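# Stock every low shelf with box, tape and sponge

## Task

Make sure every low shelf in the room ends up with exactly one cardboard box, one roll of masking tape and one yellow sponge resting directly on the shelf surface (not stacked on anything else). Any missing item must be supplied from the spares on the desk, and any spares not needed stay on the desk. The robot must not fall over or finish tilted, which fails the task. Items that stay in place only because the robot is holding or pressing them do not count. At the end the gripper must be open and the robot moved away from the shelves.

## Robot and tools

Robot: a Hello Robot Stretch 4 with a single arm. It has an omni-wheel base, a lift that slides along a mast, an arm that telescopes forward, a wrist with yaw, pitch and roll joints, and a two-finger gripper. It stands about 1.6 m tall and the base rim is at most 0.23 m from the base origin. Cameras: head_camera, head_left_camera, head_right_camera, wrist_camera. Occasionally something gives a loose object a brief push.

Frames: the base frame sits on the floor beneath the base centre, with x forward, y left and z up. hand_pose is reported in this frame and is a fixed point between the open fingertips. The printed value can be a little off. The odometry frame is the base frame as it was at the start of the scene.

execute_actions(actions, cameras): actions is a list holding one action, or an empty list to read state and images. An action holds base, joints or both, and may add pace and contact_limits. Alternatively it holds only end_of_arm. The motions start together and may finish at different times.

base: exactly one relative move, measured from where the base last reported itself:
- translate_m: straight drive in metres, forward positive, -2 to 2.
- strafe_m: sideways move in metres, left positive, -2 to 2.
- rotate_rad: turn on the spot in radians, counter-clockwise (left) positive, -3.2 to 3.2.

joints: absolute targets keyed by name, never offsets. Ranges and done tolerances:
- lift_m 0 to 1.2 m, ±0.004.
- arm_m 0 to 0.55 m of extension, ±0.004.
- wrist_yaw_rad -1.134 to 4.276, ±0.02. 0 points forward, positive turns left, 3.14 is folded back; beyond 3.4 the arm may get in the way.
- wrist_pitch_rad -1.117 to 4.259, ±0.05. 0 is level, 1.57 points straight down.
- wrist_roll_rad -1.117 to 4.259, ±0.02. At 0 the fingers are level; positive rolls clockwise as seen from behind.
- gripper_m -0.038 to 0.141 m, ±0.004. This is the gap between the fingertips; values below 0 press the tips together.
A joint target outside its range is clipped and the result reports it. Any other out-of-range value or unknown key rejects the whole call and nothing moves. A joint or base you leave out may still be driving toward its previous target. Each action lasts at most 15 s.

pace: "slow", "default", "fast" or "max". Base speeds are 0.1, 0.3, 0.4 and 0.6 m/s, and turn rates are 1, 2, 3 and 4 rad/s. Above lift_m 0.2 these are further capped by lift height, falling to 0.3 m/s and 1 rad/s at 1.2.

contact_limits: {"arm_m": v} with v from 0 (lightest) to 0.75 (hardest). The default is 0.5.

end_of_arm: "enable_torque" re-enables any wrist or gripper motor that has shut off, and that motor then holds its current position.

cameras: a list of names, or "all". Omitting it or passing null gives all cameras; [] gives none. An unknown name rejects the call. The pictures line lists the order of the images.

wait(seconds 0 to 10): no new command is given. It returns state and images.

zoom_image(camera, region [x0,y0,x1,y1] in pixels, at most 504x504): gives a closer look at the latest full image from that camera.

finished_scene(scene 1 or 2): ends the scene for good, and its result tells you whether the task was done. Replying without any tool call ends all remaining scenes. Once a call reports a stop, the later execute_actions, wait and finished_scene calls in that reply are skipped.

Results:
- lidar_m: 12 distances for 30-degree sectors. The first sector points straight ahead and the rest go counter-clockwise (4th left, 7th behind, 10th right). "-" means nothing was seen or the object is closer than 0.25 m. Table tops register. Glass and thin legs may be missed.
- wrist_depth_mm: a 7x7 grid of median depths from 100 to 2000 mm.
- base_odometry: from wheel counts only. If turned_by_wheels and turned_by_imu differ by more than about 0.1 rad, there was a slip or a collision.
- base_tilt: degrees, forward and right positive, with a fixed offset of about 1.5.
- base_status and joint_status: "done", "off_target", "contact_stop_at_<key>" (that part goes slack: the lift can sink, the wheels can roll), "limit_stop_at_tilt" (leaning more than 6 degrees; lift, arm and wheels go slack), "limit_stop_at_own_body", "time_out" or "torque_fault" (the wrist motor goes limp until enable_torque).
- on_its_own: covers what this call did not command. Its "held at" is a target, not a position.
- motor_effort: a percentage, with the peak in brackets. It is noisy and has a fixed offset. Wheel effort is positive for turning right.

Gripping: command a gripper_m below the object's width. Lower values squeeze harder and pull the object toward the wrist. Neither the reading nor "done" confirms a grasp; at commanded values of 0 or more, a firm grip shows as a change in gripper effort. If the fingertips stick on a surface, raise the lift.

To unfold at the start of a scene, send lift_m 0.4 together with wrist_yaw_rad 0. Tilting the gripper up (pitch below -0.2) while it is rolled can trigger own-body stops.

Avoid: driving or turning with more than 1 kg held and arm_m above 0.2, especially at fast paces. Avoid hard or sustained pushes, high grips combined with high contact limits, and running a wheel onto low objects. Avoid pressing the gripper into things, which causes torque faults, and avoid dropping, slamming or knocking objects over. The simulation keeps running while you think. Release every item, back away, and only then call finished_scene. The next scene's task arrives in that result.

Each tool is called after "Request:" as name([rows], argument=value, ...), one row to a line, values as JSON.

## Session

Request:
execute_actions(actions=[])

Scene clock: 0.00 s.
base_odometry: x=+0.000 y=+0.000 heading=+0.000 (m, m, rad; odometry frame)
turned_by_wheels: +0.000 (rad since the last result)
turned_by_imu: +0.000 (rad since the last result)
base_tilt: forward=-0.2 right=+1.3 (deg)
lidar_m: 0.65 0.77 1.04 0.67 0.73 1.23 2.22 0.79 0.65 0.65 0.73 0.67
base_status: not commanded
joint_positions: lift_m=+0.288 arm_m=-0.001 wrist_yaw_rad=+3.061 wrist_pitch_rad=-0.004 wrist_roll_rad=+0.019 gripper_m=+0.057
joint_status: not commanded
motor_effort: lift_m=+19 arm_m=+0 wrist_yaw_rad=+0 wrist_pitch_rad=-7 wrist_roll_rad=+1 gripper_m=-6 wheel_0=+1 wheel_1=+0 wheel_2=+0 (%)
hand_pose: x=-0.1103 y=+0.1102 z=+0.4674 quat_wxyz=(+0.040, +0.002, +0.009, +0.999) (m; base frame)
wrist_depth_mm: 145 146 - - - - 1863 / - 145 - - - - 1863 / - 132 212 - - - 1756 / 110 144 257 - - - 1366 / 144 1138 - - - - 1336 / 891 1205 1464 1921 198 1756 1336 / 854 1138 1118 668 1182 1042 1078
pictures: head_camera, head_left_camera, head_right_camera, wrist_camera
Images, in order (width x height): head_camera 420x560, head_left_camera 420x672, head_right_camera 420x672, wrist_camera 616x392.

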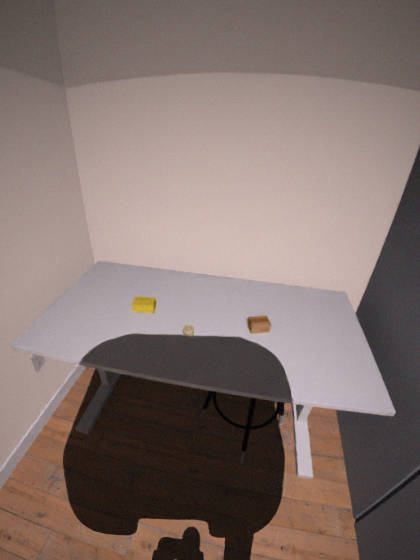

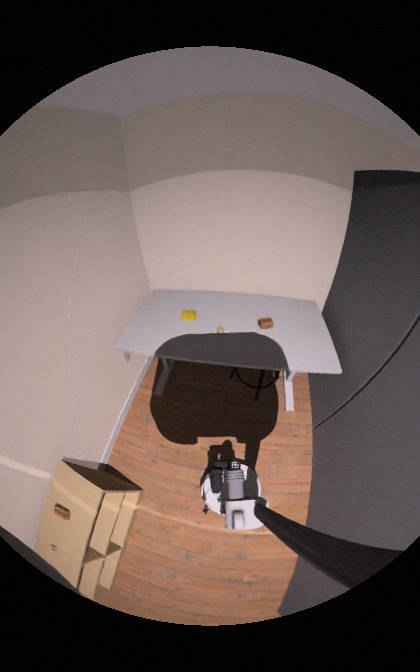

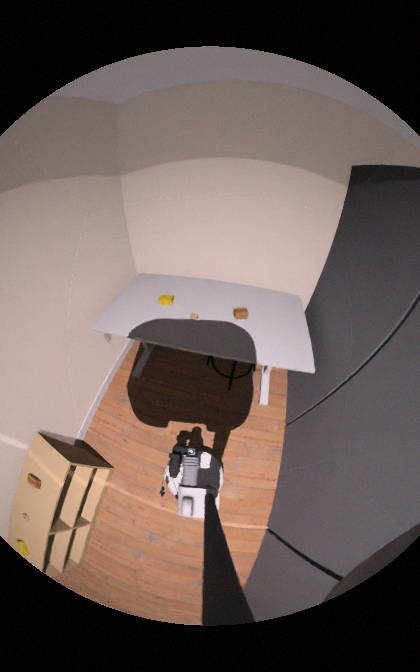

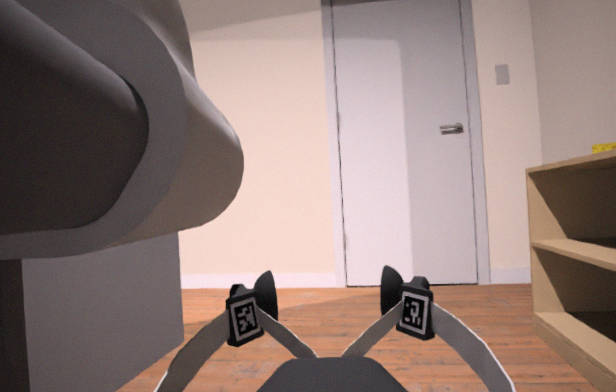

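Request:
execute_actions([
  {"base":{"rotate_rad":2.6},"pace":"fast"},
])

Scene clock: 2.27 s.
base_odometry: x=+0.000 y=+0.000 heading=+2.600 (m, m, rad; odometry frame)
turned_by_wheels: +2.600 (rad since the last result)
turned_by_imu: +2.669 (rad since the last result)
base_tilt: forward=-0.3 right=+1.3 (deg)
lidar_m: 1.19 2.19 0.76 0.63 0.62 0.73 0.67 0.65 0.74 1.04 0.67 0.71
base_status: done
joint_positions: lift_m=+0.288 arm_m=-0.001 wrist_yaw_rad=+3.061 wrist_pitch_rad=-0.004 wrist_roll_rad=+0.019 gripper_m=+0.057
joint_status: not commanded
motor_effort: lift_m=+19(19) arm_m=+0(0) wrist_yaw_rad=+0(0) wrist_pitch_rad=-7(6) wrist_roll_rad=+0(0) gripper_m=-6(9) wheel_0=+1(10) wheel_1=+2(4) wheel_2=+2(11) (%)
hand_pose: x=-0.1102 y=+0.1103 z=+0.4674 quat_wxyz=(+0.040, +0.002, +0.009, +0.999) (m; base frame)
wrist_depth_mm: 145 145 1661 1661 1042 750 609 / - 145 1618 1708 1060 759 615 / - 132 212 1205 1078 768 615 / 110 145 258 1537 1078 778 627 / 143 1205 1576 1537 1098 798 621 / 1397 1499 866 1397 198 768 634 / 1308 1255 1118 661 1042 699 627
pictures: head_camera, head_left_camera, head_right_camera, wrist_camera
camera_calibration (this result's frames):
wrist_camera: T_world_to_cam=[[0.0368833, 0.998085, -0.0496638, -0.0735882], [-0.0364711, -0.0483201, -0.998166, 0.535652], [-0.998654, 0.0386269, 0.0346191, 0.0966205], [0, 0, 0, 1]] pos_world=[0.11874, 0.0955979, 0.52767]
Images, in order (width x height): head_camera 420x560, head_left_camera 420x672, head_right_camera 420x672, wrist_camera 616x392.

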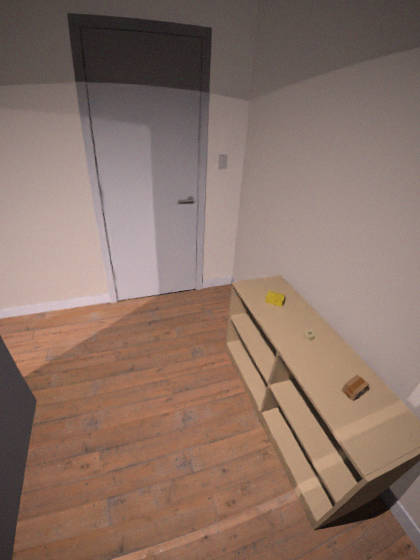

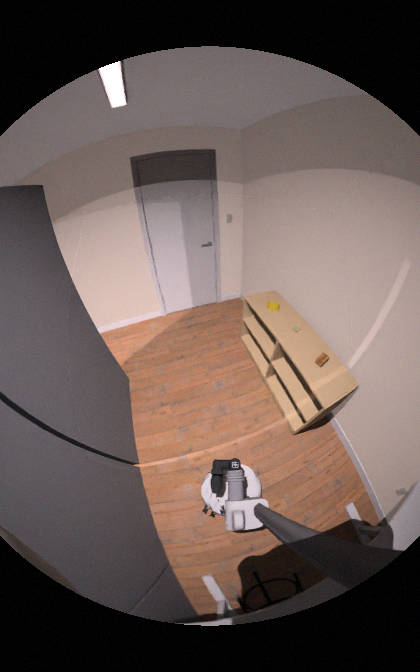

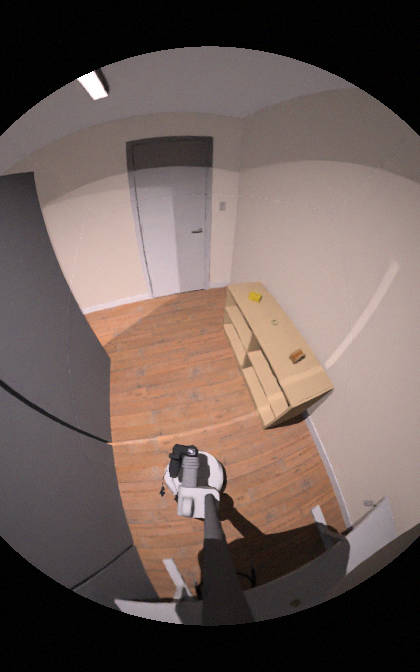

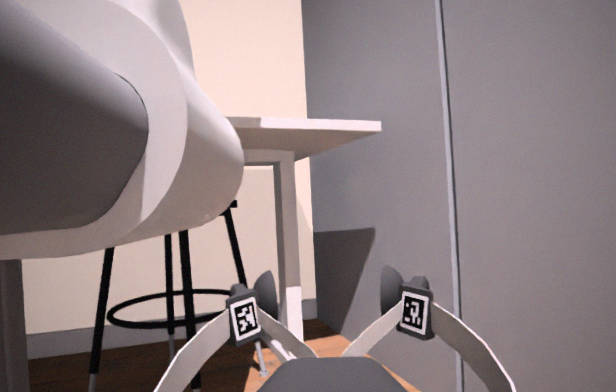

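Request:
execute_actions([
  {"base":{"rotate_rad":1.82},"pace":"fast"},
], cameras=["head_left_camera"])

Request:
execute_actions([
  {"base":{"strafe_m":-1.55},"pace":"max"},
], cameras=["head_camera","head_left_camera"])

Scene clock: 4.37 s.
base_odometry: x=+0.000 y=+0.000 heading=-1.863 (m, m, rad; odometry frame)
turned_by_wheels: +1.820 (rad since the last result)
turned_by_imu: +1.868 (rad since the last result)
base_tilt: forward=-0.3 right=+1.3 (deg)
lidar_m: 0.61 0.66 0.74 0.65 0.68 0.93 0.96 0.67 0.87 2.22 0.98 0.68
base_status: done
joint_positions: lift_m=+0.288 arm_m=-0.001 wrist_yaw_rad=+3.061 wrist_pitch_rad=-0.004 wrist_roll_rad=+0.019 gripper_m=+0.057
joint_status: not commanded
motor_effort: lift_m=+20(20) arm_m=+0(1) wrist_yaw_rad=+0(0) wrist_pitch_rad=-6(7) wrist_roll_rad=+0(1) gripper_m=-1(5) wheel_0=-1(7) wheel_1=+1(7) wheel_2=+1(11) (%)
hand_pose: x=-0.1102 y=+0.1102 z=+0.4674 quat_wxyz=(+0.040, +0.002, +0.009, +0.999) (m; base frame)
wrist_depth_mm: 145 146 1205 1182 1255 1255 1308 / - 145 1205 1205 1255 1255 1281 / - 132 211 1205 1229 1229 1308 / 110 144 257 1205 1205 1205 1255 / 144 842 1160 1229 1229 1229 1255 / 878 878 1078 1182 198 1281 1281 / 1118 931 1098 668 1160 1008 1138
pictures: head_left_camera
Images, in order (width x height): head_left_camera 420x672.

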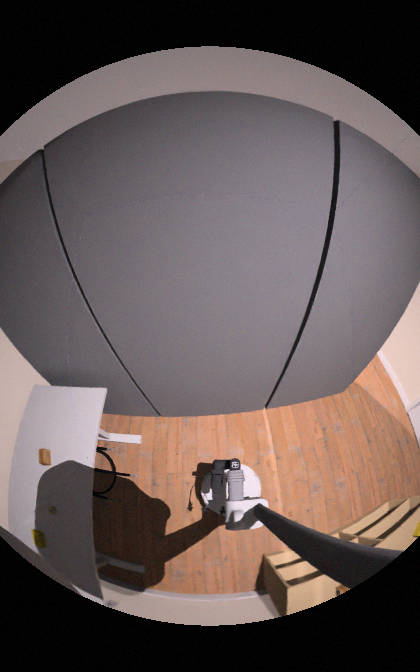

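Scene clock: 8.47 s.
base_odometry: x=-1.484 y=+0.446 heading=-1.863 (m, m, rad; odometry frame)
turned_by_wheels: +0.000 (rad since the last result)
turned_by_imu: +0.000 (rad since the last result)
base_tilt: forward=-0.2 right=+1.3 (deg)
lidar_m: 2.16 0.79 1.01 2.21 0.88 0.61 0.60 1.00 0.70 0.65 0.67 0.91
base_status: done
joint_positions: lift_m=+0.288 arm_m=-0.001 wrist_yaw_rad=+3.062 wrist_pitch_rad=-0.004 wrist_roll_rad=+0.019 gripper_m=+0.057
joint_status: not commanded
motor_effort: lift_m=+19(19) arm_m=+0(0) wrist_yaw_rad=-1(0) wrist_pitch_rad=-6(6) wrist_roll_rad=+0(1) gripper_m=-5(2) wheel_0=-1(13) wheel_1=-1(10) wheel_2=+0(2) (%)
hand_pose: x=-0.1102 y=+0.1102 z=+0.4674 quat_wxyz=(+0.040, +0.002, +0.009, +0.999) (m; base frame)
wrist_depth_mm: 145 145 1098 1098 1138 1160 1182 / - 145 1098 1118 1138 1138 1205 / - 132 212 1118 1098 1160 1205 / 110 144 258 1078 1118 1138 866 / 143 1060 1118 1138 1118 1078 842 / 1008 1060 1060 809 198 1008 842 / 1025 1042 1078 433 991 891 891
pictures: head_camera, head_left_camera
Images, in order (width x height): head_camera 420x560, head_left_camera 420x672.

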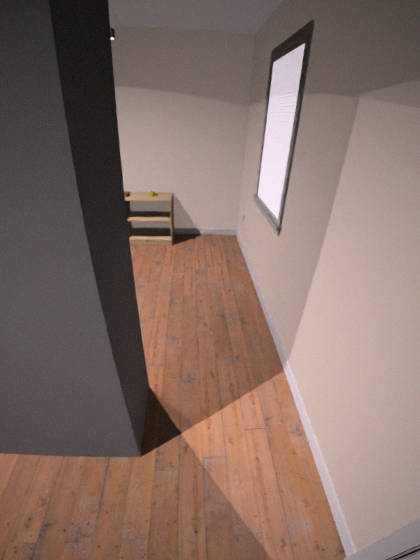

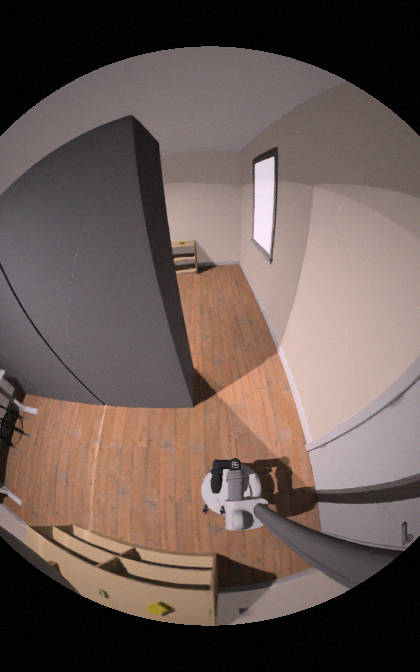

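Request:
execute_actions([
  {"base":{"translate_m":1.3},"pace":"max"},
], cameras=["head_camera","head_left_camera","head_right_camera"])

Scene clock: 12.63 s.
base_odometry: x=-1.859 y=-0.799 heading=-1.863 (m, m, rad; odometry frame)
turned_by_wheels: +0.000 (rad since the last result)
turned_by_imu: +0.003 (rad since the last result)
base_tilt: forward=-0.2 right=+1.3 (deg)
lidar_m: 2.06 2.11 2.84 0.48 0.33 0.43 1.92 0.94 0.65 0.59 0.63 0.85
base_status: done
joint_positions: lift_m=+0.288 arm_m=-0.001 wrist_yaw_rad=+3.061 wrist_pitch_rad=-0.004 wrist_roll_rad=+0.019 gripper_m=+0.057
joint_status: not commanded
motor_effort: lift_m=+19(20) arm_m=+0(0) wrist_yaw_rad=+0(1) wrist_pitch_rad=-6(7) wrist_roll_rad=+1(0) gripper_m=-2(2) wheel_0=-2(4) wheel_1=-1(6) wheel_2=+1(13) (%)
hand_pose: x=-0.1102 y=+0.1102 z=+0.4674 quat_wxyz=(+0.040, +0.002, +0.009, +0.999) (m; base frame)
wrist_depth_mm: 145 146 - - - 430 322 / - 145 - - - 439 325 / - 132 212 - - 442 329 / 110 144 258 - - 455 334 / 144 1618 - - - 455 338 / 1098 1661 1618 1921 198 436 340 / 1118 1308 1118 668 683 387 340
pictures: head_camera, head_left_camera, head_right_camera
Images, in order (width x height): head_camera 420x560, head_left_camera 420x672, head_right_camera 420x672.

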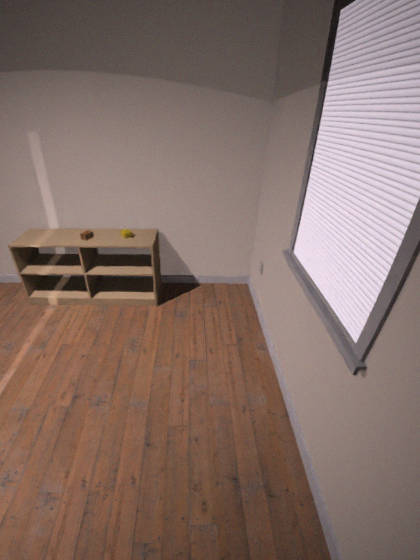

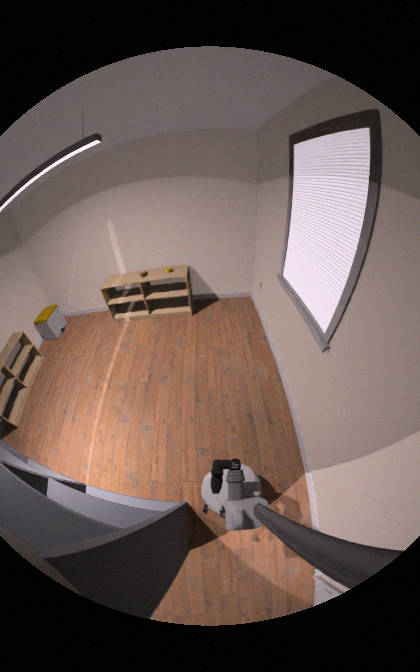

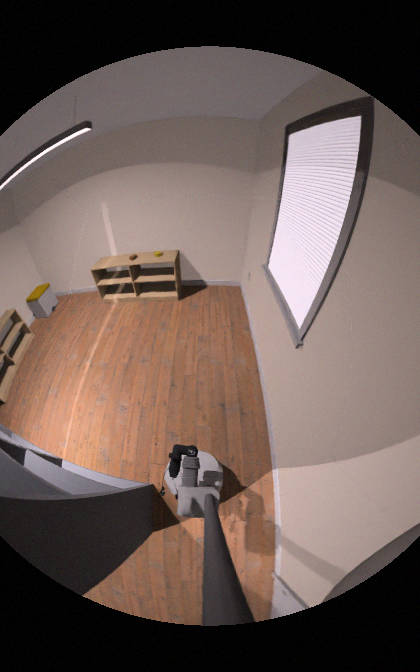

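Request:
zoom_image(camera="head_camera", region=[0, 210, 180, 270])

Request:
execute_actions([
  {"base":{"rotate_rad":1.575},"pace":"fast"},
], cameras=["head_camera","head_right_camera"])

Region (0, 210, 180, 270) of head_camera's 420x560 image, scaled by 2.800, with more detail than that image has.

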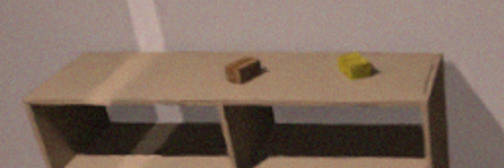

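Scene clock: 14.57 s.
base_odometry: x=-1.859 y=-0.799 heading=-0.288 (m, m, rad; odometry frame)
turned_by_wheels: +1.575 (rad since the last result)
turned_by_imu: +1.617 (rad since the last result)
base_tilt: forward=-0.3 right=+1.3 (deg)
lidar_m: 0.50 0.33 0.43 1.88 0.91 0.64 0.59 0.63 0.86 2.07 2.13 2.85
base_status: done
joint_positions: lift_m=+0.288 arm_m=-0.001 wrist_yaw_rad=+3.061 wrist_pitch_rad=-0.004 wrist_roll_rad=+0.019 gripper_m=+0.057
joint_status: not commanded
motor_effort: lift_m=+20(19) arm_m=+0(0) wrist_yaw_rad=+0(0) wrist_pitch_rad=-6(5) wrist_roll_rad=+1(0) gripper_m=-6(3) wheel_0=-2(8) wheel_1=+0(7) wheel_2=+2(11) (%)
hand_pose: x=-0.1102 y=+0.1102 z=+0.4674 quat_wxyz=(+0.040, +0.002, +0.009, +0.999) (m; base frame)
wrist_depth_mm: 145 146 741 759 778 788 798 / - 145 750 759 778 778 788 / - 132 212 759 768 778 788 / 110 144 258 750 768 778 788 / 143 723 732 750 759 768 778 / 699 732 723 750 198 768 778 / 715 732 732 449 750 768 778
pictures: head_camera, head_right_camera
Images, in order (width x height): head_camera 420x560, head_right_camera 420x672.

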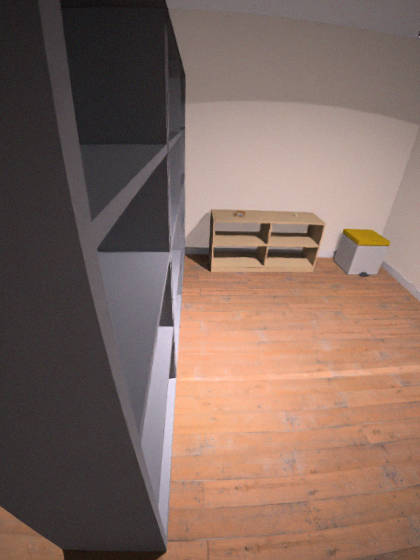

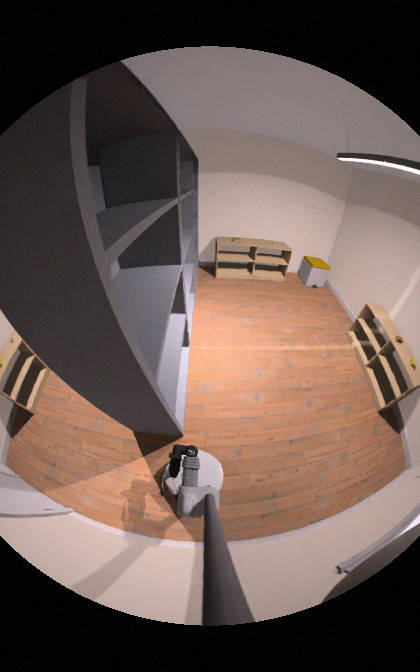

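Request:
zoom_image(camera="head_camera", region=[200, 195, 340, 245])

Region (200, 195, 340, 245) of head_camera's 420x560 image, scaled by 3.600, with more detail than that image has; it fills the top 180 rows of this view, and the rest is white.

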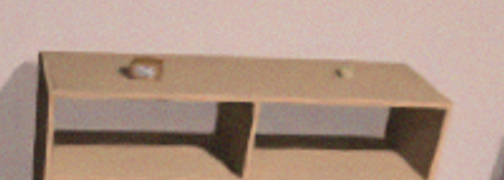

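Request:
execute_actions([
  {"base":{"strafe_m":1.3},"pace":"max"},
], cameras=["head_camera"])

Request:
execute_actions([
  {"base":{"translate_m":1.75},"joints":{"lift_m":1.0,"wrist_yaw_rad":0,"gripper_m":0.13},"pace":"max"},
])

Scene clock: 18.97 s.
base_odometry: x=-1.489 y=+0.447 heading=-0.288 (m, m, rad; odometry frame)
turned_by_wheels: +0.000 (rad since the last result)
turned_by_imu: -0.001 (rad since the last result)
base_tilt: forward=-0.3 right=+1.3 (deg)
lidar_m: 2.25 0.88 0.60 0.58 1.00 0.68 0.64 0.66 0.93 2.29 0.78 0.99
base_status: done
joint_positions: lift_m=+0.288 arm_m=-0.001 wrist_yaw_rad=+3.061 wrist_pitch_rad=-0.004 wrist_roll_rad=+0.019 gripper_m=+0.057
joint_status: not commanded
motor_effort: lift_m=+19(20) arm_m=+0(0) wrist_yaw_rad=+0(0) wrist_pitch_rad=-6(7) wrist_roll_rad=+0(0) gripper_m=-3(1) wheel_0=+2(11) wheel_1=+2(14) wheel_2=+1(2) (%)
hand_pose: x=-0.1102 y=+0.1102 z=+0.4674 quat_wxyz=(+0.040, +0.002, +0.009, +0.999) (m; base frame)
wrist_depth_mm: 145 146 778 798 809 798 831 / - 145 788 788 809 820 831 / - 132 213 798 809 809 842 / 110 144 257 778 798 809 842 / 144 741 768 768 798 820 842 / 759 759 768 778 198 809 831 / 750 759 759 469 788 788 831
pictures: head_camera
Images, in order (width x height): head_camera 420x560.

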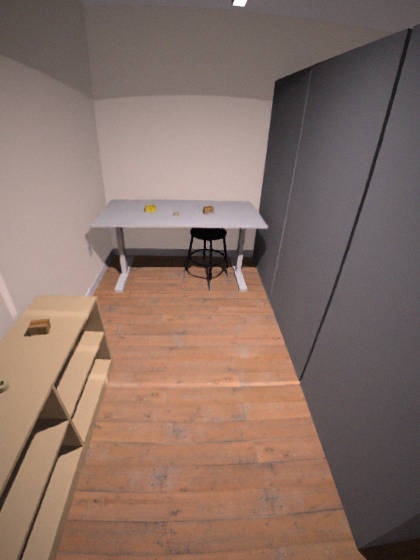

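Scene clock: 23.60 s.
base_odometry: x=+0.189 y=-0.049 heading=-0.288 (m, m, rad; odometry frame)
turned_by_wheels: +0.000 (rad since the last result)
turned_by_imu: +0.004 (rad since the last result)
base_tilt: forward=-0.2 right=+1.3 (deg)
lidar_m: 0.49 0.48 0.67 1.01 0.73 0.88 2.40 1.01 0.71 0.66 0.69 0.52
base_status: done
joint_positions: lift_m=+1.000 arm_m=-0.001 wrist_yaw_rad=+0.000 wrist_pitch_rad=-0.004 wrist_roll_rad=+0.019 gripper_m=+0.130
joint_status: all done
motor_effort: lift_m=+21(23) arm_m=+0(0) wrist_yaw_rad=+0(7) wrist_pitch_rad=-6(5) wrist_roll_rad=+0(0) gripper_m=+3(3) wheel_0=-1(7) wheel_1=+1(8) wheel_2=-1(13) (%)
hand_pose: x=+0.4588 y=-0.0874 z=+1.1793 quat_wxyz=(+1.000, +0.009, -0.002, +0.000) (m; base frame)
wrist_depth_mm: 1118 1118 1098 1118 1078 1098 842 / 1098 1098 1098 1098 1098 1098 854 / 1118 1098 1078 1118 1098 1060 878 / 1098 1078 1118 1078 1078 1098 878 / 1098 1098 1098 1078 1078 1060 904 / 1098 1098 220 1078 1078 200 904 / 1078 1098 1098 151 1078 1098 917
pictures: head_camera, head_left_camera, head_right_camera, wrist_camera
camera_calibration (this result's frames):
wrist_camera: T_world_to_cam=[[0.0434204, -0.997822, -0.0496643, -0.0393463], [0.0324763, 0.0510946, -0.998166, 1.2345], [0.998529, 0.0417279, 0.0346242, -0.268221], [0, 0, 0, 1]] pos_world=[0.229443, -0.0911446, 1.23957]
Images, in order (width x height): head_camera 420x560, head_left_camera 420x672, head_right_camera 420x672, wrist_camera 616x392.

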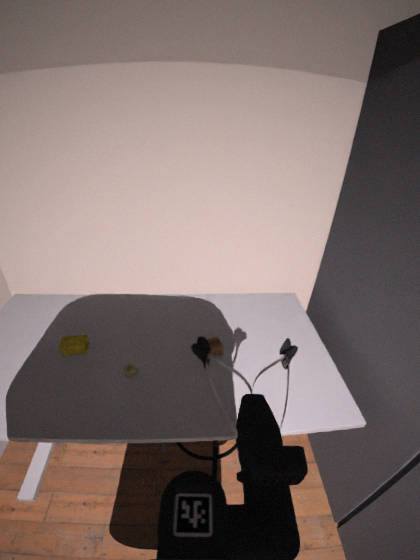

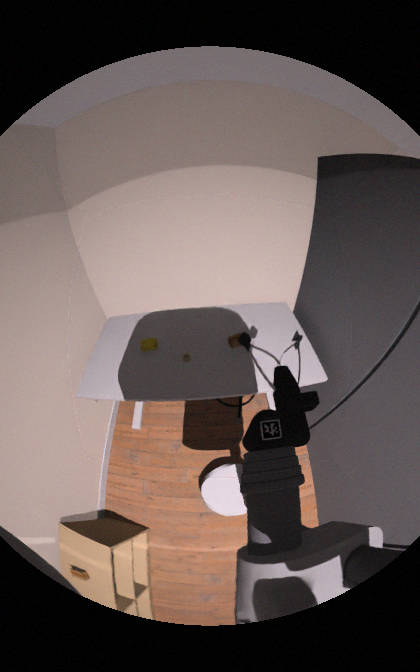

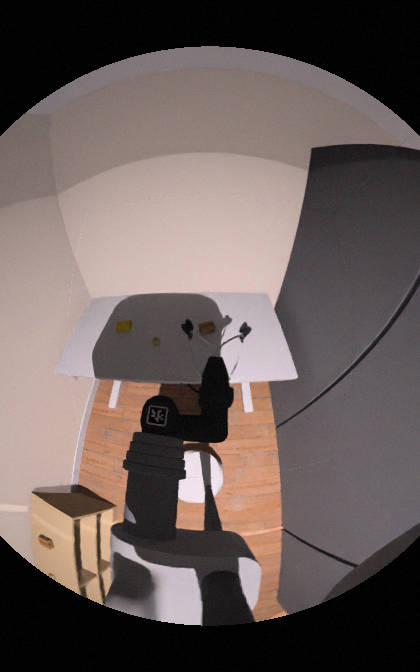

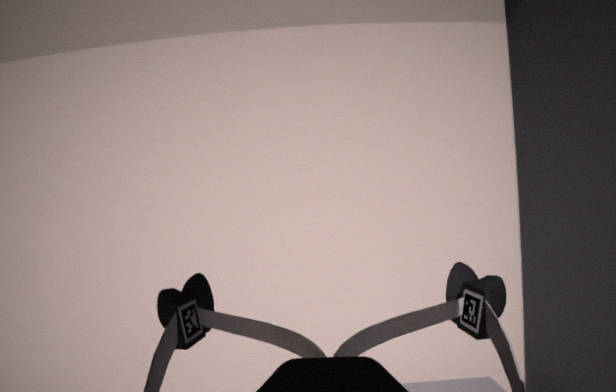

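Request:
execute_actions([
  {"base":{"strafe_m":0.34},"joints":{"wrist_pitch_rad":1.35,"arm_m":0.42,"wrist_roll_rad":0},"pace":"fast"},
], cameras=["head_camera","wrist_camera"])

Scene clock: 26.27 s.
base_odometry: x=+0.285 y=+0.277 heading=-0.288 (m, m, rad; odometry frame)
turned_by_wheels: +0.000 (rad since the last result)
turned_by_imu: -0.001 (rad since the last result)
base_tilt: forward=-0.2 right=+1.3 (deg)
lidar_m: 0.47 0.48 0.63 0.67 0.57 0.47 1.09 1.54 1.04 0.98 0.74 0.50
base_status: done
joint_positions: lift_m=+1.000 arm_m=+0.419 wrist_yaw_rad=+0.000 wrist_pitch_rad=+1.350 wrist_roll_rad=+0.000 gripper_m=+0.130
joint_status: all done
motor_effort: lift_m=+20(21) arm_m=+6(6) wrist_yaw_rad=-1(1) wrist_pitch_rad=-1(3) wrist_roll_rad=-1(1) gripper_m=+1(3) wheel_0=+1(8) wheel_1=-2(8) wheel_2=-1(0) (%)
hand_pose: x=+0.6530 y=-0.0874 z=+0.8966 quat_wxyz=(+0.781, +0.000, +0.625, +0.000) (m; base frame)
wrist_depth_mm: 484 480 473 466 459 452 445 / 469 462 452 445 445 439 427 / 445 433 436 433 424 418 413 / 436 430 421 415 413 404 404 / 415 418 410 407 399 389 392 / 407 404 220 387 387 201 379 / 394 387 384 151 373 368 366
pictures: head_camera, wrist_camera
camera_calibration (this result's frames):
wrist_camera: T_world_to_cam=[[-0.0211911, -0.998579, -0.0488949, -0.0204194], [-0.968678, 0.0326101, -0.24617, 0.923935], [0.247414, 0.0421468, -0.967993, 0.937191], [0, 0, 0, 1]] pos_world=[0.662688, -0.0900196, 1.13364]
Images, in order (width x height): head_camera 420x560, wrist_camera 616x392.

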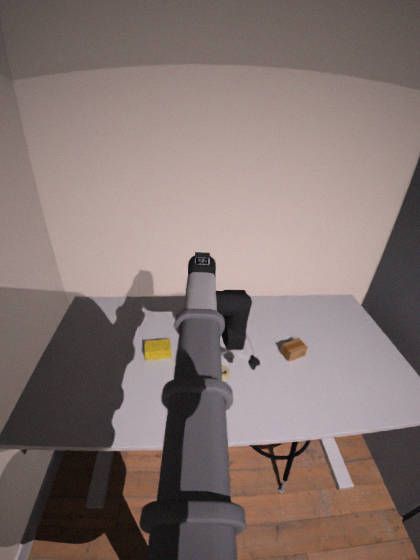

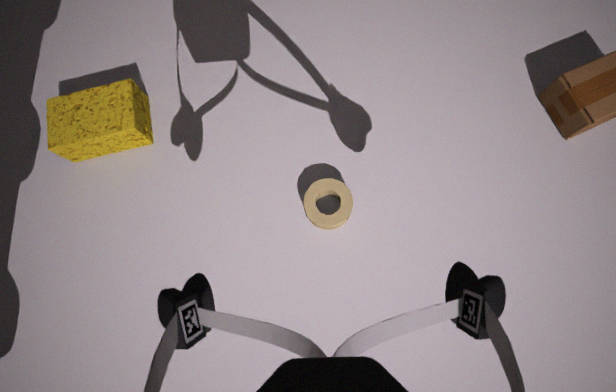

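Request:
execute_actions([
  {"joints":{"arm_m":0.51,"lift_m":0.885,"gripper_m":0.09},"pace":"fast"},
], cameras=["head_right_camera","wrist_camera"])

Scene clock: 28.00 s.
base_odometry: x=+0.285 y=+0.277 heading=-0.288 (m, m, rad; odometry frame)
turned_by_wheels: +0.000 (rad since the last result)
turned_by_imu: +0.000 (rad since the last result)
base_tilt: forward=-0.2 right=+1.3 (deg)
lidar_m: 0.47 0.46 0.62 0.69 0.59 0.49 1.06 1.52 1.05 0.99 0.73 0.51
base_status: not commanded
joint_positions: lift_m=+0.885 arm_m=+0.509 wrist_yaw_rad=+0.000 wrist_pitch_rad=+1.350 wrist_roll_rad=+0.000 gripper_m=+0.090
joint_status: all done
motor_effort: lift_m=+17(20) arm_m=+6(4) wrist_yaw_rad=-1(0) wrist_pitch_rad=-1(0) wrist_roll_rad=+0(0) gripper_m=+2(3) wheel_0=+1(1) wheel_1=-1(1) wheel_2=-1(1) (%)
hand_pose: x=+0.7430 y=-0.0874 z=+0.7819 quat_wxyz=(+0.781, +0.000, +0.625, +0.000) (m; base frame)
wrist_depth_mm: 347 342 338 334 329 325 320 / 338 332 324 322 319 312 310 / 279 319 314 310 306 301 297 / 298 309 304 300 294 293 289 / 303 298 293 290 287 285 279 / 290 289 217 282 258 271 272 / 282 282 274 163 267 263 266
pictures: head_right_camera, wrist_camera
camera_calibration (this result's frames):
wrist_camera: T_world_to_cam=[[-0.0212271, -0.998579, -0.0488914, -0.0241021], [-0.968715, 0.0326376, -0.246019, 0.982732], [0.247265, 0.0421396, -0.968031, 0.803988], [0, 0, 0, 1]] pos_world=[0.752677, -0.0900217, 1.01888]
Images, in order (width x height): head_right_camera 420x672, wrist_camera 616x392.

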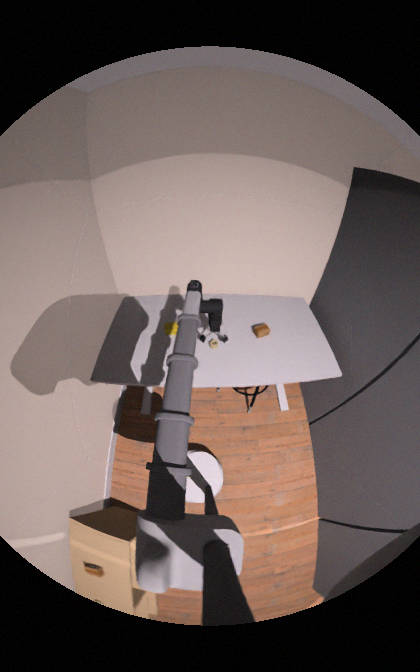

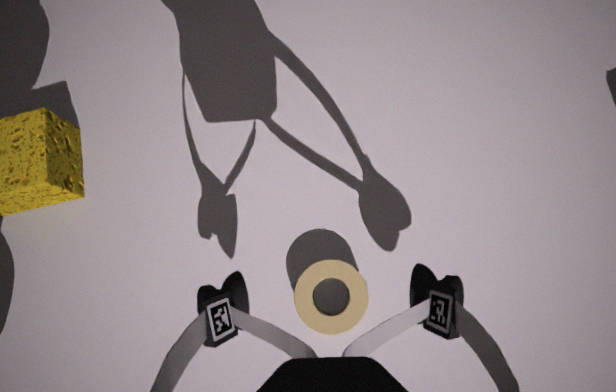

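Request:
execute_actions([
  {"joints":{"lift_m":0.857,"gripper_m":0.075}},
], cameras=["head_camera","wrist_camera"])

Request:
zoom_image(camera="head_camera", region=[180, 320, 290, 400])

Scene clock: 29.10 s.
base_odometry: x=+0.285 y=+0.277 heading=-0.288 (m, m, rad; odometry frame)
turned_by_wheels: +0.000 (rad since the last result)
turned_by_imu: +0.000 (rad since the last result)
base_tilt: forward=-0.2 right=+1.3 (deg)
lidar_m: 0.45 0.48 0.61 0.68 0.55 0.48 1.10 1.51 1.06 0.98 0.73 0.51
base_status: not commanded
joint_positions: lift_m=+0.857 arm_m=+0.509 wrist_yaw_rad=+0.000 wrist_pitch_rad=+1.350 wrist_roll_rad=+0.000 gripper_m=+0.075
joint_status: all done
motor_effort: lift_m=+17(18) arm_m=+6(6) wrist_yaw_rad=-1(1) wrist_pitch_rad=-2(0) wrist_roll_rad=+0(0) gripper_m=-1(1) wheel_0=+1(0) wheel_1=-2(1) wheel_2=-1(1) (%)
hand_pose: x=+0.7430 y=-0.0874 z=+0.7539 quat_wxyz=(+0.781, +0.000, +0.625, +0.000) (m; base frame)
wrist_depth_mm: 315 312 306 301 297 293 290 / 303 300 297 293 286 283 279 / 279 289 283 281 277 274 270 / 278 279 274 272 267 264 260 / 272 268 266 263 259 255 254 / 264 262 216 250 213 247 245 / 255 252 246 203 242 239 238
pictures: head_camera, wrist_camera
camera_calibration (this result's frames):
wrist_camera: T_world_to_cam=[[-0.0212271, -0.998579, -0.0488914, -0.0254686], [-0.968715, 0.0326377, -0.246019, 0.975857], [0.247265, 0.0421396, -0.968031, 0.776932], [0, 0, 0, 1]] pos_world=[0.752679, -0.0900217, 0.990929]
Images, in order (width x height): head_camera 420x560, wrist_camera 616x392.

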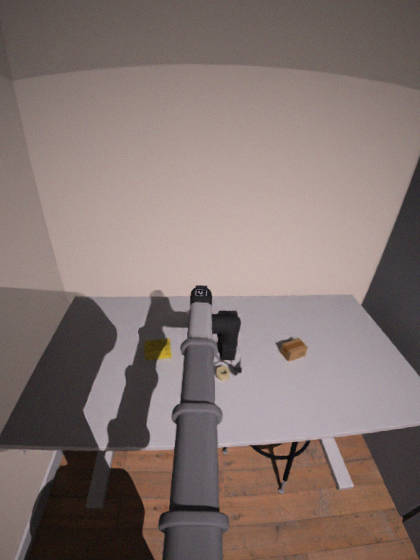

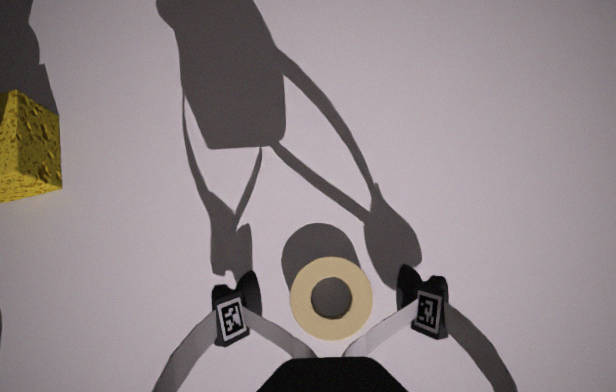

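Region (180, 320, 290, 400) of head_camera's 420x560 image, scaled by 4.582, with more detail than that image has; it fills the top 367 rows of this view, and the rest is white.

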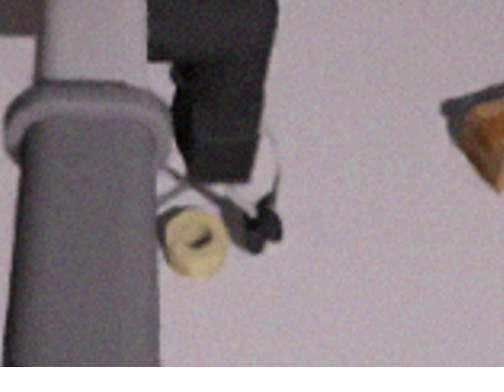

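Request:
execute_actions([
  {"joints":{"lift_m":0.844}},
], cameras=["wrist_camera"])

Request:
execute_actions([
  {"joints":{"gripper_m":0.015}},
], cameras=["wrist_camera"])

Scene clock: 30.00 s.
base_odometry: x=+0.285 y=+0.277 heading=-0.288 (m, m, rad; odometry frame)
turned_by_wheels: +0.000 (rad since the last result)
turned_by_imu: +0.000 (rad since the last result)
base_tilt: forward=-0.2 right=+1.3 (deg)
lidar_m: 0.46 0.47 0.64 0.66 0.58 0.48 1.08 1.52 1.06 0.99 0.71 0.50
base_status: not commanded
joint_positions: lift_m=+0.844 arm_m=+0.509 wrist_yaw_rad=+0.000 wrist_pitch_rad=+1.351 wrist_roll_rad=+0.000 gripper_m=+0.075
joint_status: all done
motor_effort: lift_m=+13(16) arm_m=+6(6) wrist_yaw_rad=+1(1) wrist_pitch_rad=-3(3) wrist_roll_rad=-1(0) gripper_m=-5(4) wheel_0=+1(0) wheel_1=-1(1) wheel_2=-1(1) (%)
hand_pose: x=+0.7428 y=-0.0874 z=+0.7412 quat_wxyz=(+0.780, +0.000, +0.625, +0.000) (m; base frame)
wrist_depth_mm: 303 298 293 290 287 281 277 / 291 286 283 279 274 273 270 / 277 276 272 268 267 260 258 / 268 265 264 260 256 254 252 / 260 257 255 253 249 245 242 / 252 250 216 240 213 236 235 / 244 241 236 163 232 229 229
pictures: wrist_camera
camera_calibration (this result's frames):
wrist_camera: T_world_to_cam=[[-0.0218334, -0.998566, -0.0488781, -0.0256925], [-0.968848, 0.0331967, -0.245423, 0.972204], [0.246693, 0.0419971, -0.968183, 0.76515], [0, 0, 0, 1]] pos_world=[0.7526, -0.0900637, 0.978151]
Images, in order (width x height): wrist_camera 616x392.

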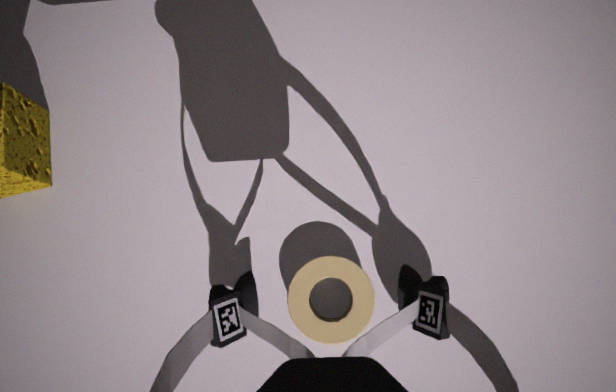

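Scene clock: 31.40 s.
base_odometry: x=+0.285 y=+0.277 heading=-0.288 (m, m, rad; odometry frame)
turned_by_wheels: +0.000 (rad since the last result)
turned_by_imu: +0.000 (rad since the last result)
base_tilt: forward=-0.2 right=+1.3 (deg)
lidar_m: 0.47 0.48 0.66 0.67 0.58 0.49 1.10 1.48 1.05 1.00 0.73 0.50
base_status: not commanded
joint_positions: lift_m=+0.844 arm_m=+0.509 wrist_yaw_rad=+0.000 wrist_pitch_rad=+1.350 wrist_roll_rad=+0.000 gripper_m=+0.015
joint_status: all done
motor_effort: lift_m=+16(16) arm_m=+5(6) wrist_yaw_rad=+0(1) wrist_pitch_rad=+0(3) wrist_roll_rad=+0(0) gripper_m=-19(21) wheel_0=+0(1) wheel_1=-1(1) wheel_2=-1(1) (%)
hand_pose: x=+0.7431 y=-0.0874 z=+0.7410 quat_wxyz=(+0.781, +0.000, +0.625, +0.000) (m; base frame)
wrist_depth_mm: 300 294 291 286 283 278 277 / 287 283 279 276 272 268 266 / 273 274 270 266 263 258 258 / 267 264 260 257 254 251 249 / 258 255 253 249 247 242 240 / 249 247 244 212 202 236 234 / 244 238 234 206 229 226 227
pictures: wrist_camera
camera_calibration (this result's frames):
wrist_camera: T_world_to_cam=[[-0.0213674, -0.998575, -0.0488999, -0.0259992], [-0.968613, 0.0327925, -0.246401, 0.972988], [0.247654, 0.0421001, -0.967933, 0.764], [0, 0, 0, 1]] pos_world=[0.752685, -0.0900333, 0.977975]
Images, in order (width x height): wrist_camera 616x392.

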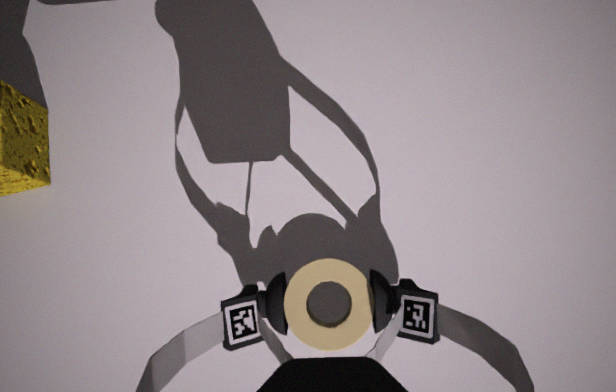

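Request:
execute_actions([
  {"joints":{"lift_m":0.88,"arm_m":0.02},"pace":"fast"},
], cameras=["wrist_camera"])

Request:
execute_actions([
  {"base":{"rotate_rad":-1.29},"joints":{"lift_m":0.5},"pace":"fast"},
], cameras=["head_right_camera","wrist_camera"])

Scene clock: 35.63 s.
base_odometry: x=+0.285 y=+0.277 heading=-0.288 (m, m, rad; odometry frame)
turned_by_wheels: +0.000 (rad since the last result)
turned_by_imu: +0.000 (rad since the last result)
base_tilt: forward=-0.3 right=+1.3 (deg)
lidar_m: 0.45 0.45 0.62 0.68 0.59 0.47 1.12 1.50 1.06 0.98 0.72 0.49
base_status: not commanded
joint_positions: lift_m=+0.880 arm_m=+0.021 wrist_yaw_rad=+0.000 wrist_pitch_rad=+1.351 wrist_roll_rad=+0.000 gripper_m=+0.015
joint_status: all done
motor_effort: lift_m=+22(23) arm_m=-5(7) wrist_yaw_rad=+0(1) wrist_pitch_rad=-2(2) wrist_roll_rad=+0(0) gripper_m=-17(16) wheel_0=+1(0) wheel_1=-1(1) wheel_2=-1(1) (%)
hand_pose: x=+0.2548 y=-0.0874 z=+0.7765 quat_wxyz=(+0.780, +0.000, +0.625, +0.000) (m; base frame)
wrist_depth_mm: 345 340 338 338 347 1098 946 / 1078 1118 1138 1098 1098 1078 1042 / 1118 1098 1078 1098 1060 1025 1008 / 1078 1060 1060 1025 1042 1008 1008 / 1025 1025 991 991 976 991 960 / 1008 991 960 212 202 946 931 / 976 960 750 206 931 904 931
pictures: wrist_camera
camera_calibration (this result's frames):
wrist_camera: T_world_to_cam=[[-0.021639, -0.99857, -0.0488828, -0.0346543], [-0.968802, 0.033018, -0.245626, 0.508267], [0.246889, 0.0420426, -0.968131, 0.919628], [0, 0, 0, 1]] pos_world=[0.264614, -0.0900502, 1.01347]
Images, in order (width x height): wrist_camera 616x392.

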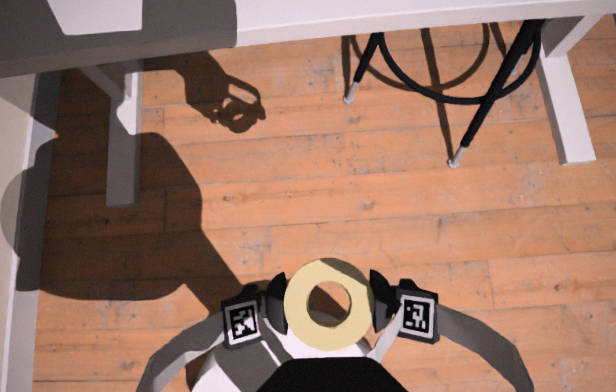

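Scene clock: 37.67 s.
base_odometry: x=+0.285 y=+0.277 heading=-1.578 (m, m, rad; odometry frame)
turned_by_wheels: -1.290 (rad since the last result)
turned_by_imu: -1.324 (rad since the last result)
base_tilt: forward=-0.3 right=+1.4 (deg)
lidar_m: 1.01 0.57 0.45 0.46 0.53 0.69 0.68 0.47 0.58 2.44 1.18 0.99
base_status: done
joint_positions: lift_m=+0.500 arm_m=+0.021 wrist_yaw_rad=+0.000 wrist_pitch_rad=+1.351 wrist_roll_rad=+0.000 gripper_m=+0.015
joint_status: all done
motor_effort: lift_m=+17(21) arm_m=-5(6) wrist_yaw_rad=+0(0) wrist_pitch_rad=-1(3) wrist_roll_rad=+0(0) gripper_m=-15(17) wheel_0=+2(6) wheel_1=+0(6) wheel_2=+0(7) (%)
hand_pose: x=+0.2549 y=-0.0874 z=+0.3969 quat_wxyz=(+0.781, +0.000, +0.625, +0.000) (m; base frame)
wrist_depth_mm: 750 741 732 723 707 707 699 / 732 707 715 691 683 676 668 / 691 699 676 661 654 647 647 / 676 661 654 647 640 627 615 / 654 640 627 627 621 609 609 / 634 621 609 212 201 591 580 / 609 597 387 206 580 569 569
pictures: head_right_camera, wrist_camera
camera_calibration (this result's frames):
wrist_camera: T_world_to_cam=[[-0.0213712, -0.998576, -0.048889, -0.0532582], [-0.968738, 0.0327722, -0.245913, 0.415198], [0.247165, 0.0421052, -0.968058, 0.552011], [0, 0, 0, 1]] pos_world=[0.264642, -0.0900318, 0.633878]
Images, in order (width x height): head_right_camera 420x672, wrist_camera 616x392.

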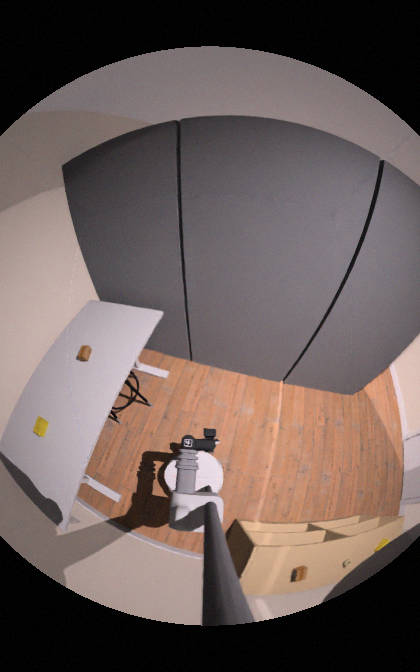

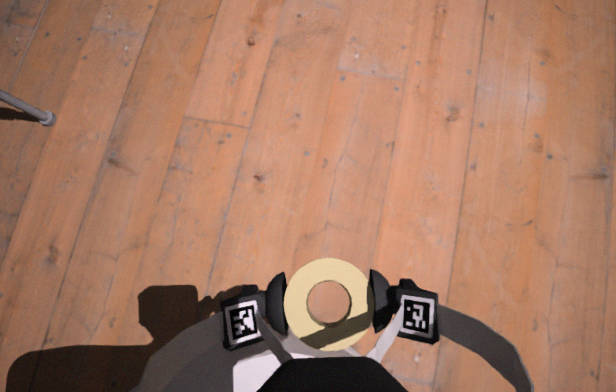

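Request:
execute_actions([
  {"base":{"strafe_m":-2.0},"joints":{"lift_m":0.42},"pace":"max"},
], cameras=["head_camera","head_left_camera"])

Scene clock: 43.10 s.
base_odometry: x=-1.715 y=+0.291 heading=-1.578 (m, m, rad; odometry frame)
turned_by_wheels: +0.000 (rad since the last result)
turned_by_imu: +0.001 (rad since the last result)
base_tilt: forward=-0.2 right=+1.3 (deg)
lidar_m: 0.98 0.68 1.05 1.59 0.91 0.85 1.04 0.55 0.46 0.45 0.55 0.97
base_status: done
joint_positions: lift_m=+0.420 arm_m=+0.021 wrist_yaw_rad=+0.000 wrist_pitch_rad=+1.351 wrist_roll_rad=+0.000 gripper_m=+0.015
joint_status: all done
motor_effort: lift_m=+20(19) arm_m=-5(5) wrist_yaw_rad=+0(1) wrist_pitch_rad=-2(2) wrist_roll_rad=+0(0) gripper_m=-19(15) wheel_0=+0(13) wheel_1=+0(11) wheel_2=+0(0) (%)
hand_pose: x=+0.2549 y=-0.0874 z=+0.3167 quat_wxyz=(+0.781, +0.000, +0.625, +0.000) (m; base frame)
wrist_depth_mm: 603 640 634 634 621 603 603 / 627 621 615 603 591 585 580 / 609 603 597 580 574 569 564 / 580 574 564 564 554 554 554 / 569 559 549 544 530 525 521 / 544 539 530 213 202 517 508 / 535 521 315 206 508 496 496
pictures: head_camera, head_left_camera
Images, in order (width x height): head_camera 420x560, head_left_camera 420x672.

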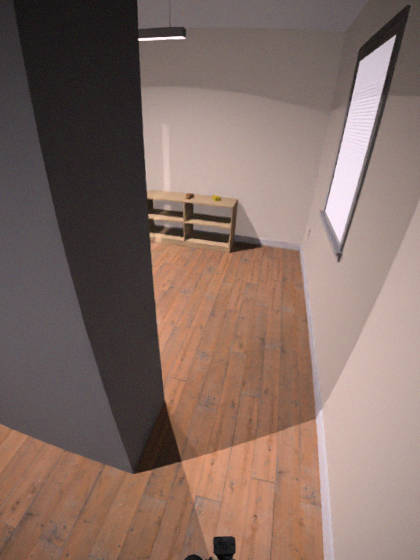

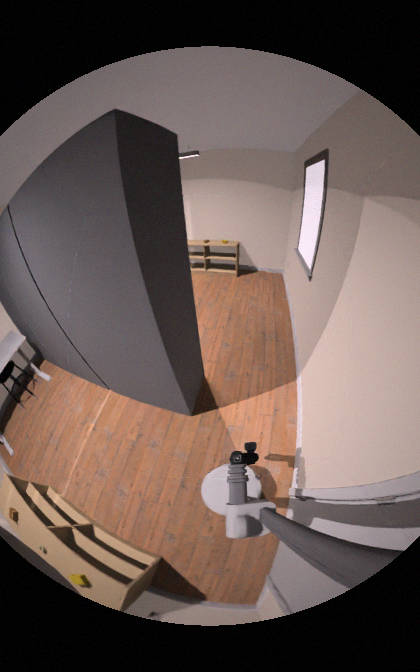

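Request:
execute_actions([
  {"base":{"strafe_m":-0.12},"pace":"max"},
], cameras=["head_camera"])

Scene clock: 44.57 s.
base_odometry: x=-1.835 y=+0.292 heading=-1.578 (m, m, rad; odometry frame)
turned_by_wheels: +0.000 (rad since the last result)
turned_by_imu: +0.000 (rad since the last result)
base_tilt: forward=-0.2 right=+1.3 (deg)
lidar_m: 3.18 0.74 0.97 1.67 0.94 0.94 0.74 0.40 0.31 0.32 0.42 0.71
base_status: done
joint_positions: lift_m=+0.420 arm_m=+0.021 wrist_yaw_rad=+0.000 wrist_pitch_rad=+1.351 wrist_roll_rad=+0.000 gripper_m=+0.015
joint_status: not commanded
motor_effort: lift_m=+20(19) arm_m=-5(5) wrist_yaw_rad=+0(0) wrist_pitch_rad=-1(2) wrist_roll_rad=+0(0) gripper_m=-19(18) wheel_0=+0(12) wheel_1=+0(11) wheel_2=+0(2) (%)
hand_pose: x=+0.2549 y=-0.0874 z=+0.3167 quat_wxyz=(+0.781, +0.000, +0.625, +0.000) (m; base frame)
wrist_depth_mm: 654 647 640 627 621 603 615 / 640 627 615 603 591 597 580 / 603 603 597 585 569 564 559 / 585 574 569 559 554 549 539 / 564 554 554 544 539 535 525 / 549 544 535 213 202 517 512 / 535 521 317 206 504 492 492
pictures: head_camera
Images, in order (width x height): head_camera 420x560.

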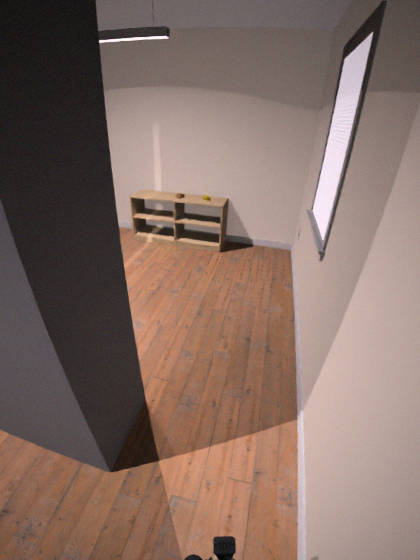

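Request:
execute_actions([
  {"base":{"translate_m":2.0},"pace":"max"},
], cameras=["head_camera"])

Scene clock: 50.03 s.
base_odometry: x=-1.849 y=-1.708 heading=-1.578 (m, m, rad; odometry frame)
turned_by_wheels: +0.000 (rad since the last result)
turned_by_imu: +0.004 (rad since the last result)
base_tilt: forward=-0.2 right=+1.3 (deg)
lidar_m: 1.18 1.33 2.46 2.06 1.13 0.96 1.80 1.00 0.80 0.81 0.94 1.56
base_status: done
joint_positions: lift_m=+0.420 arm_m=+0.021 wrist_yaw_rad=+0.000 wrist_pitch_rad=+1.351 wrist_roll_rad=+0.000 gripper_m=+0.015
joint_status: not commanded
motor_effort: lift_m=+19(19) arm_m=-5(5) wrist_yaw_rad=+0(0) wrist_pitch_rad=-2(1) wrist_roll_rad=+0(0) gripper_m=-17(19) wheel_0=-1(7) wheel_1=+0(6) wheel_2=+1(14) (%)
hand_pose: x=+0.2549 y=-0.0874 z=+0.3167 quat_wxyz=(+0.781, +0.000, +0.625, +0.000) (m; base frame)
wrist_depth_mm: 654 647 640 627 615 615 597 / 634 627 615 603 585 591 585 / 609 597 597 585 580 569 559 / 585 574 574 569 554 549 544 / 564 559 554 544 535 535 521 / 544 544 535 212 202 512 512 / 530 521 315 206 500 492 492
pictures: head_camera
Images, in order (width x height): head_camera 420x560.

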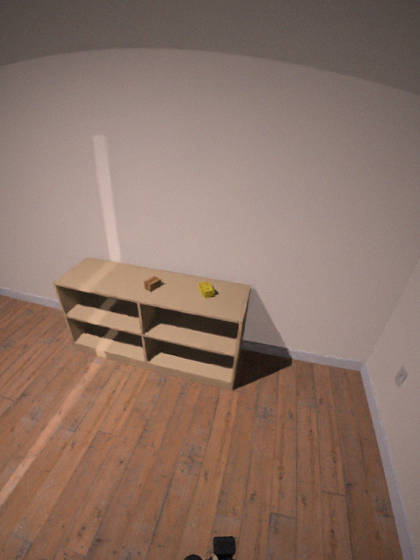

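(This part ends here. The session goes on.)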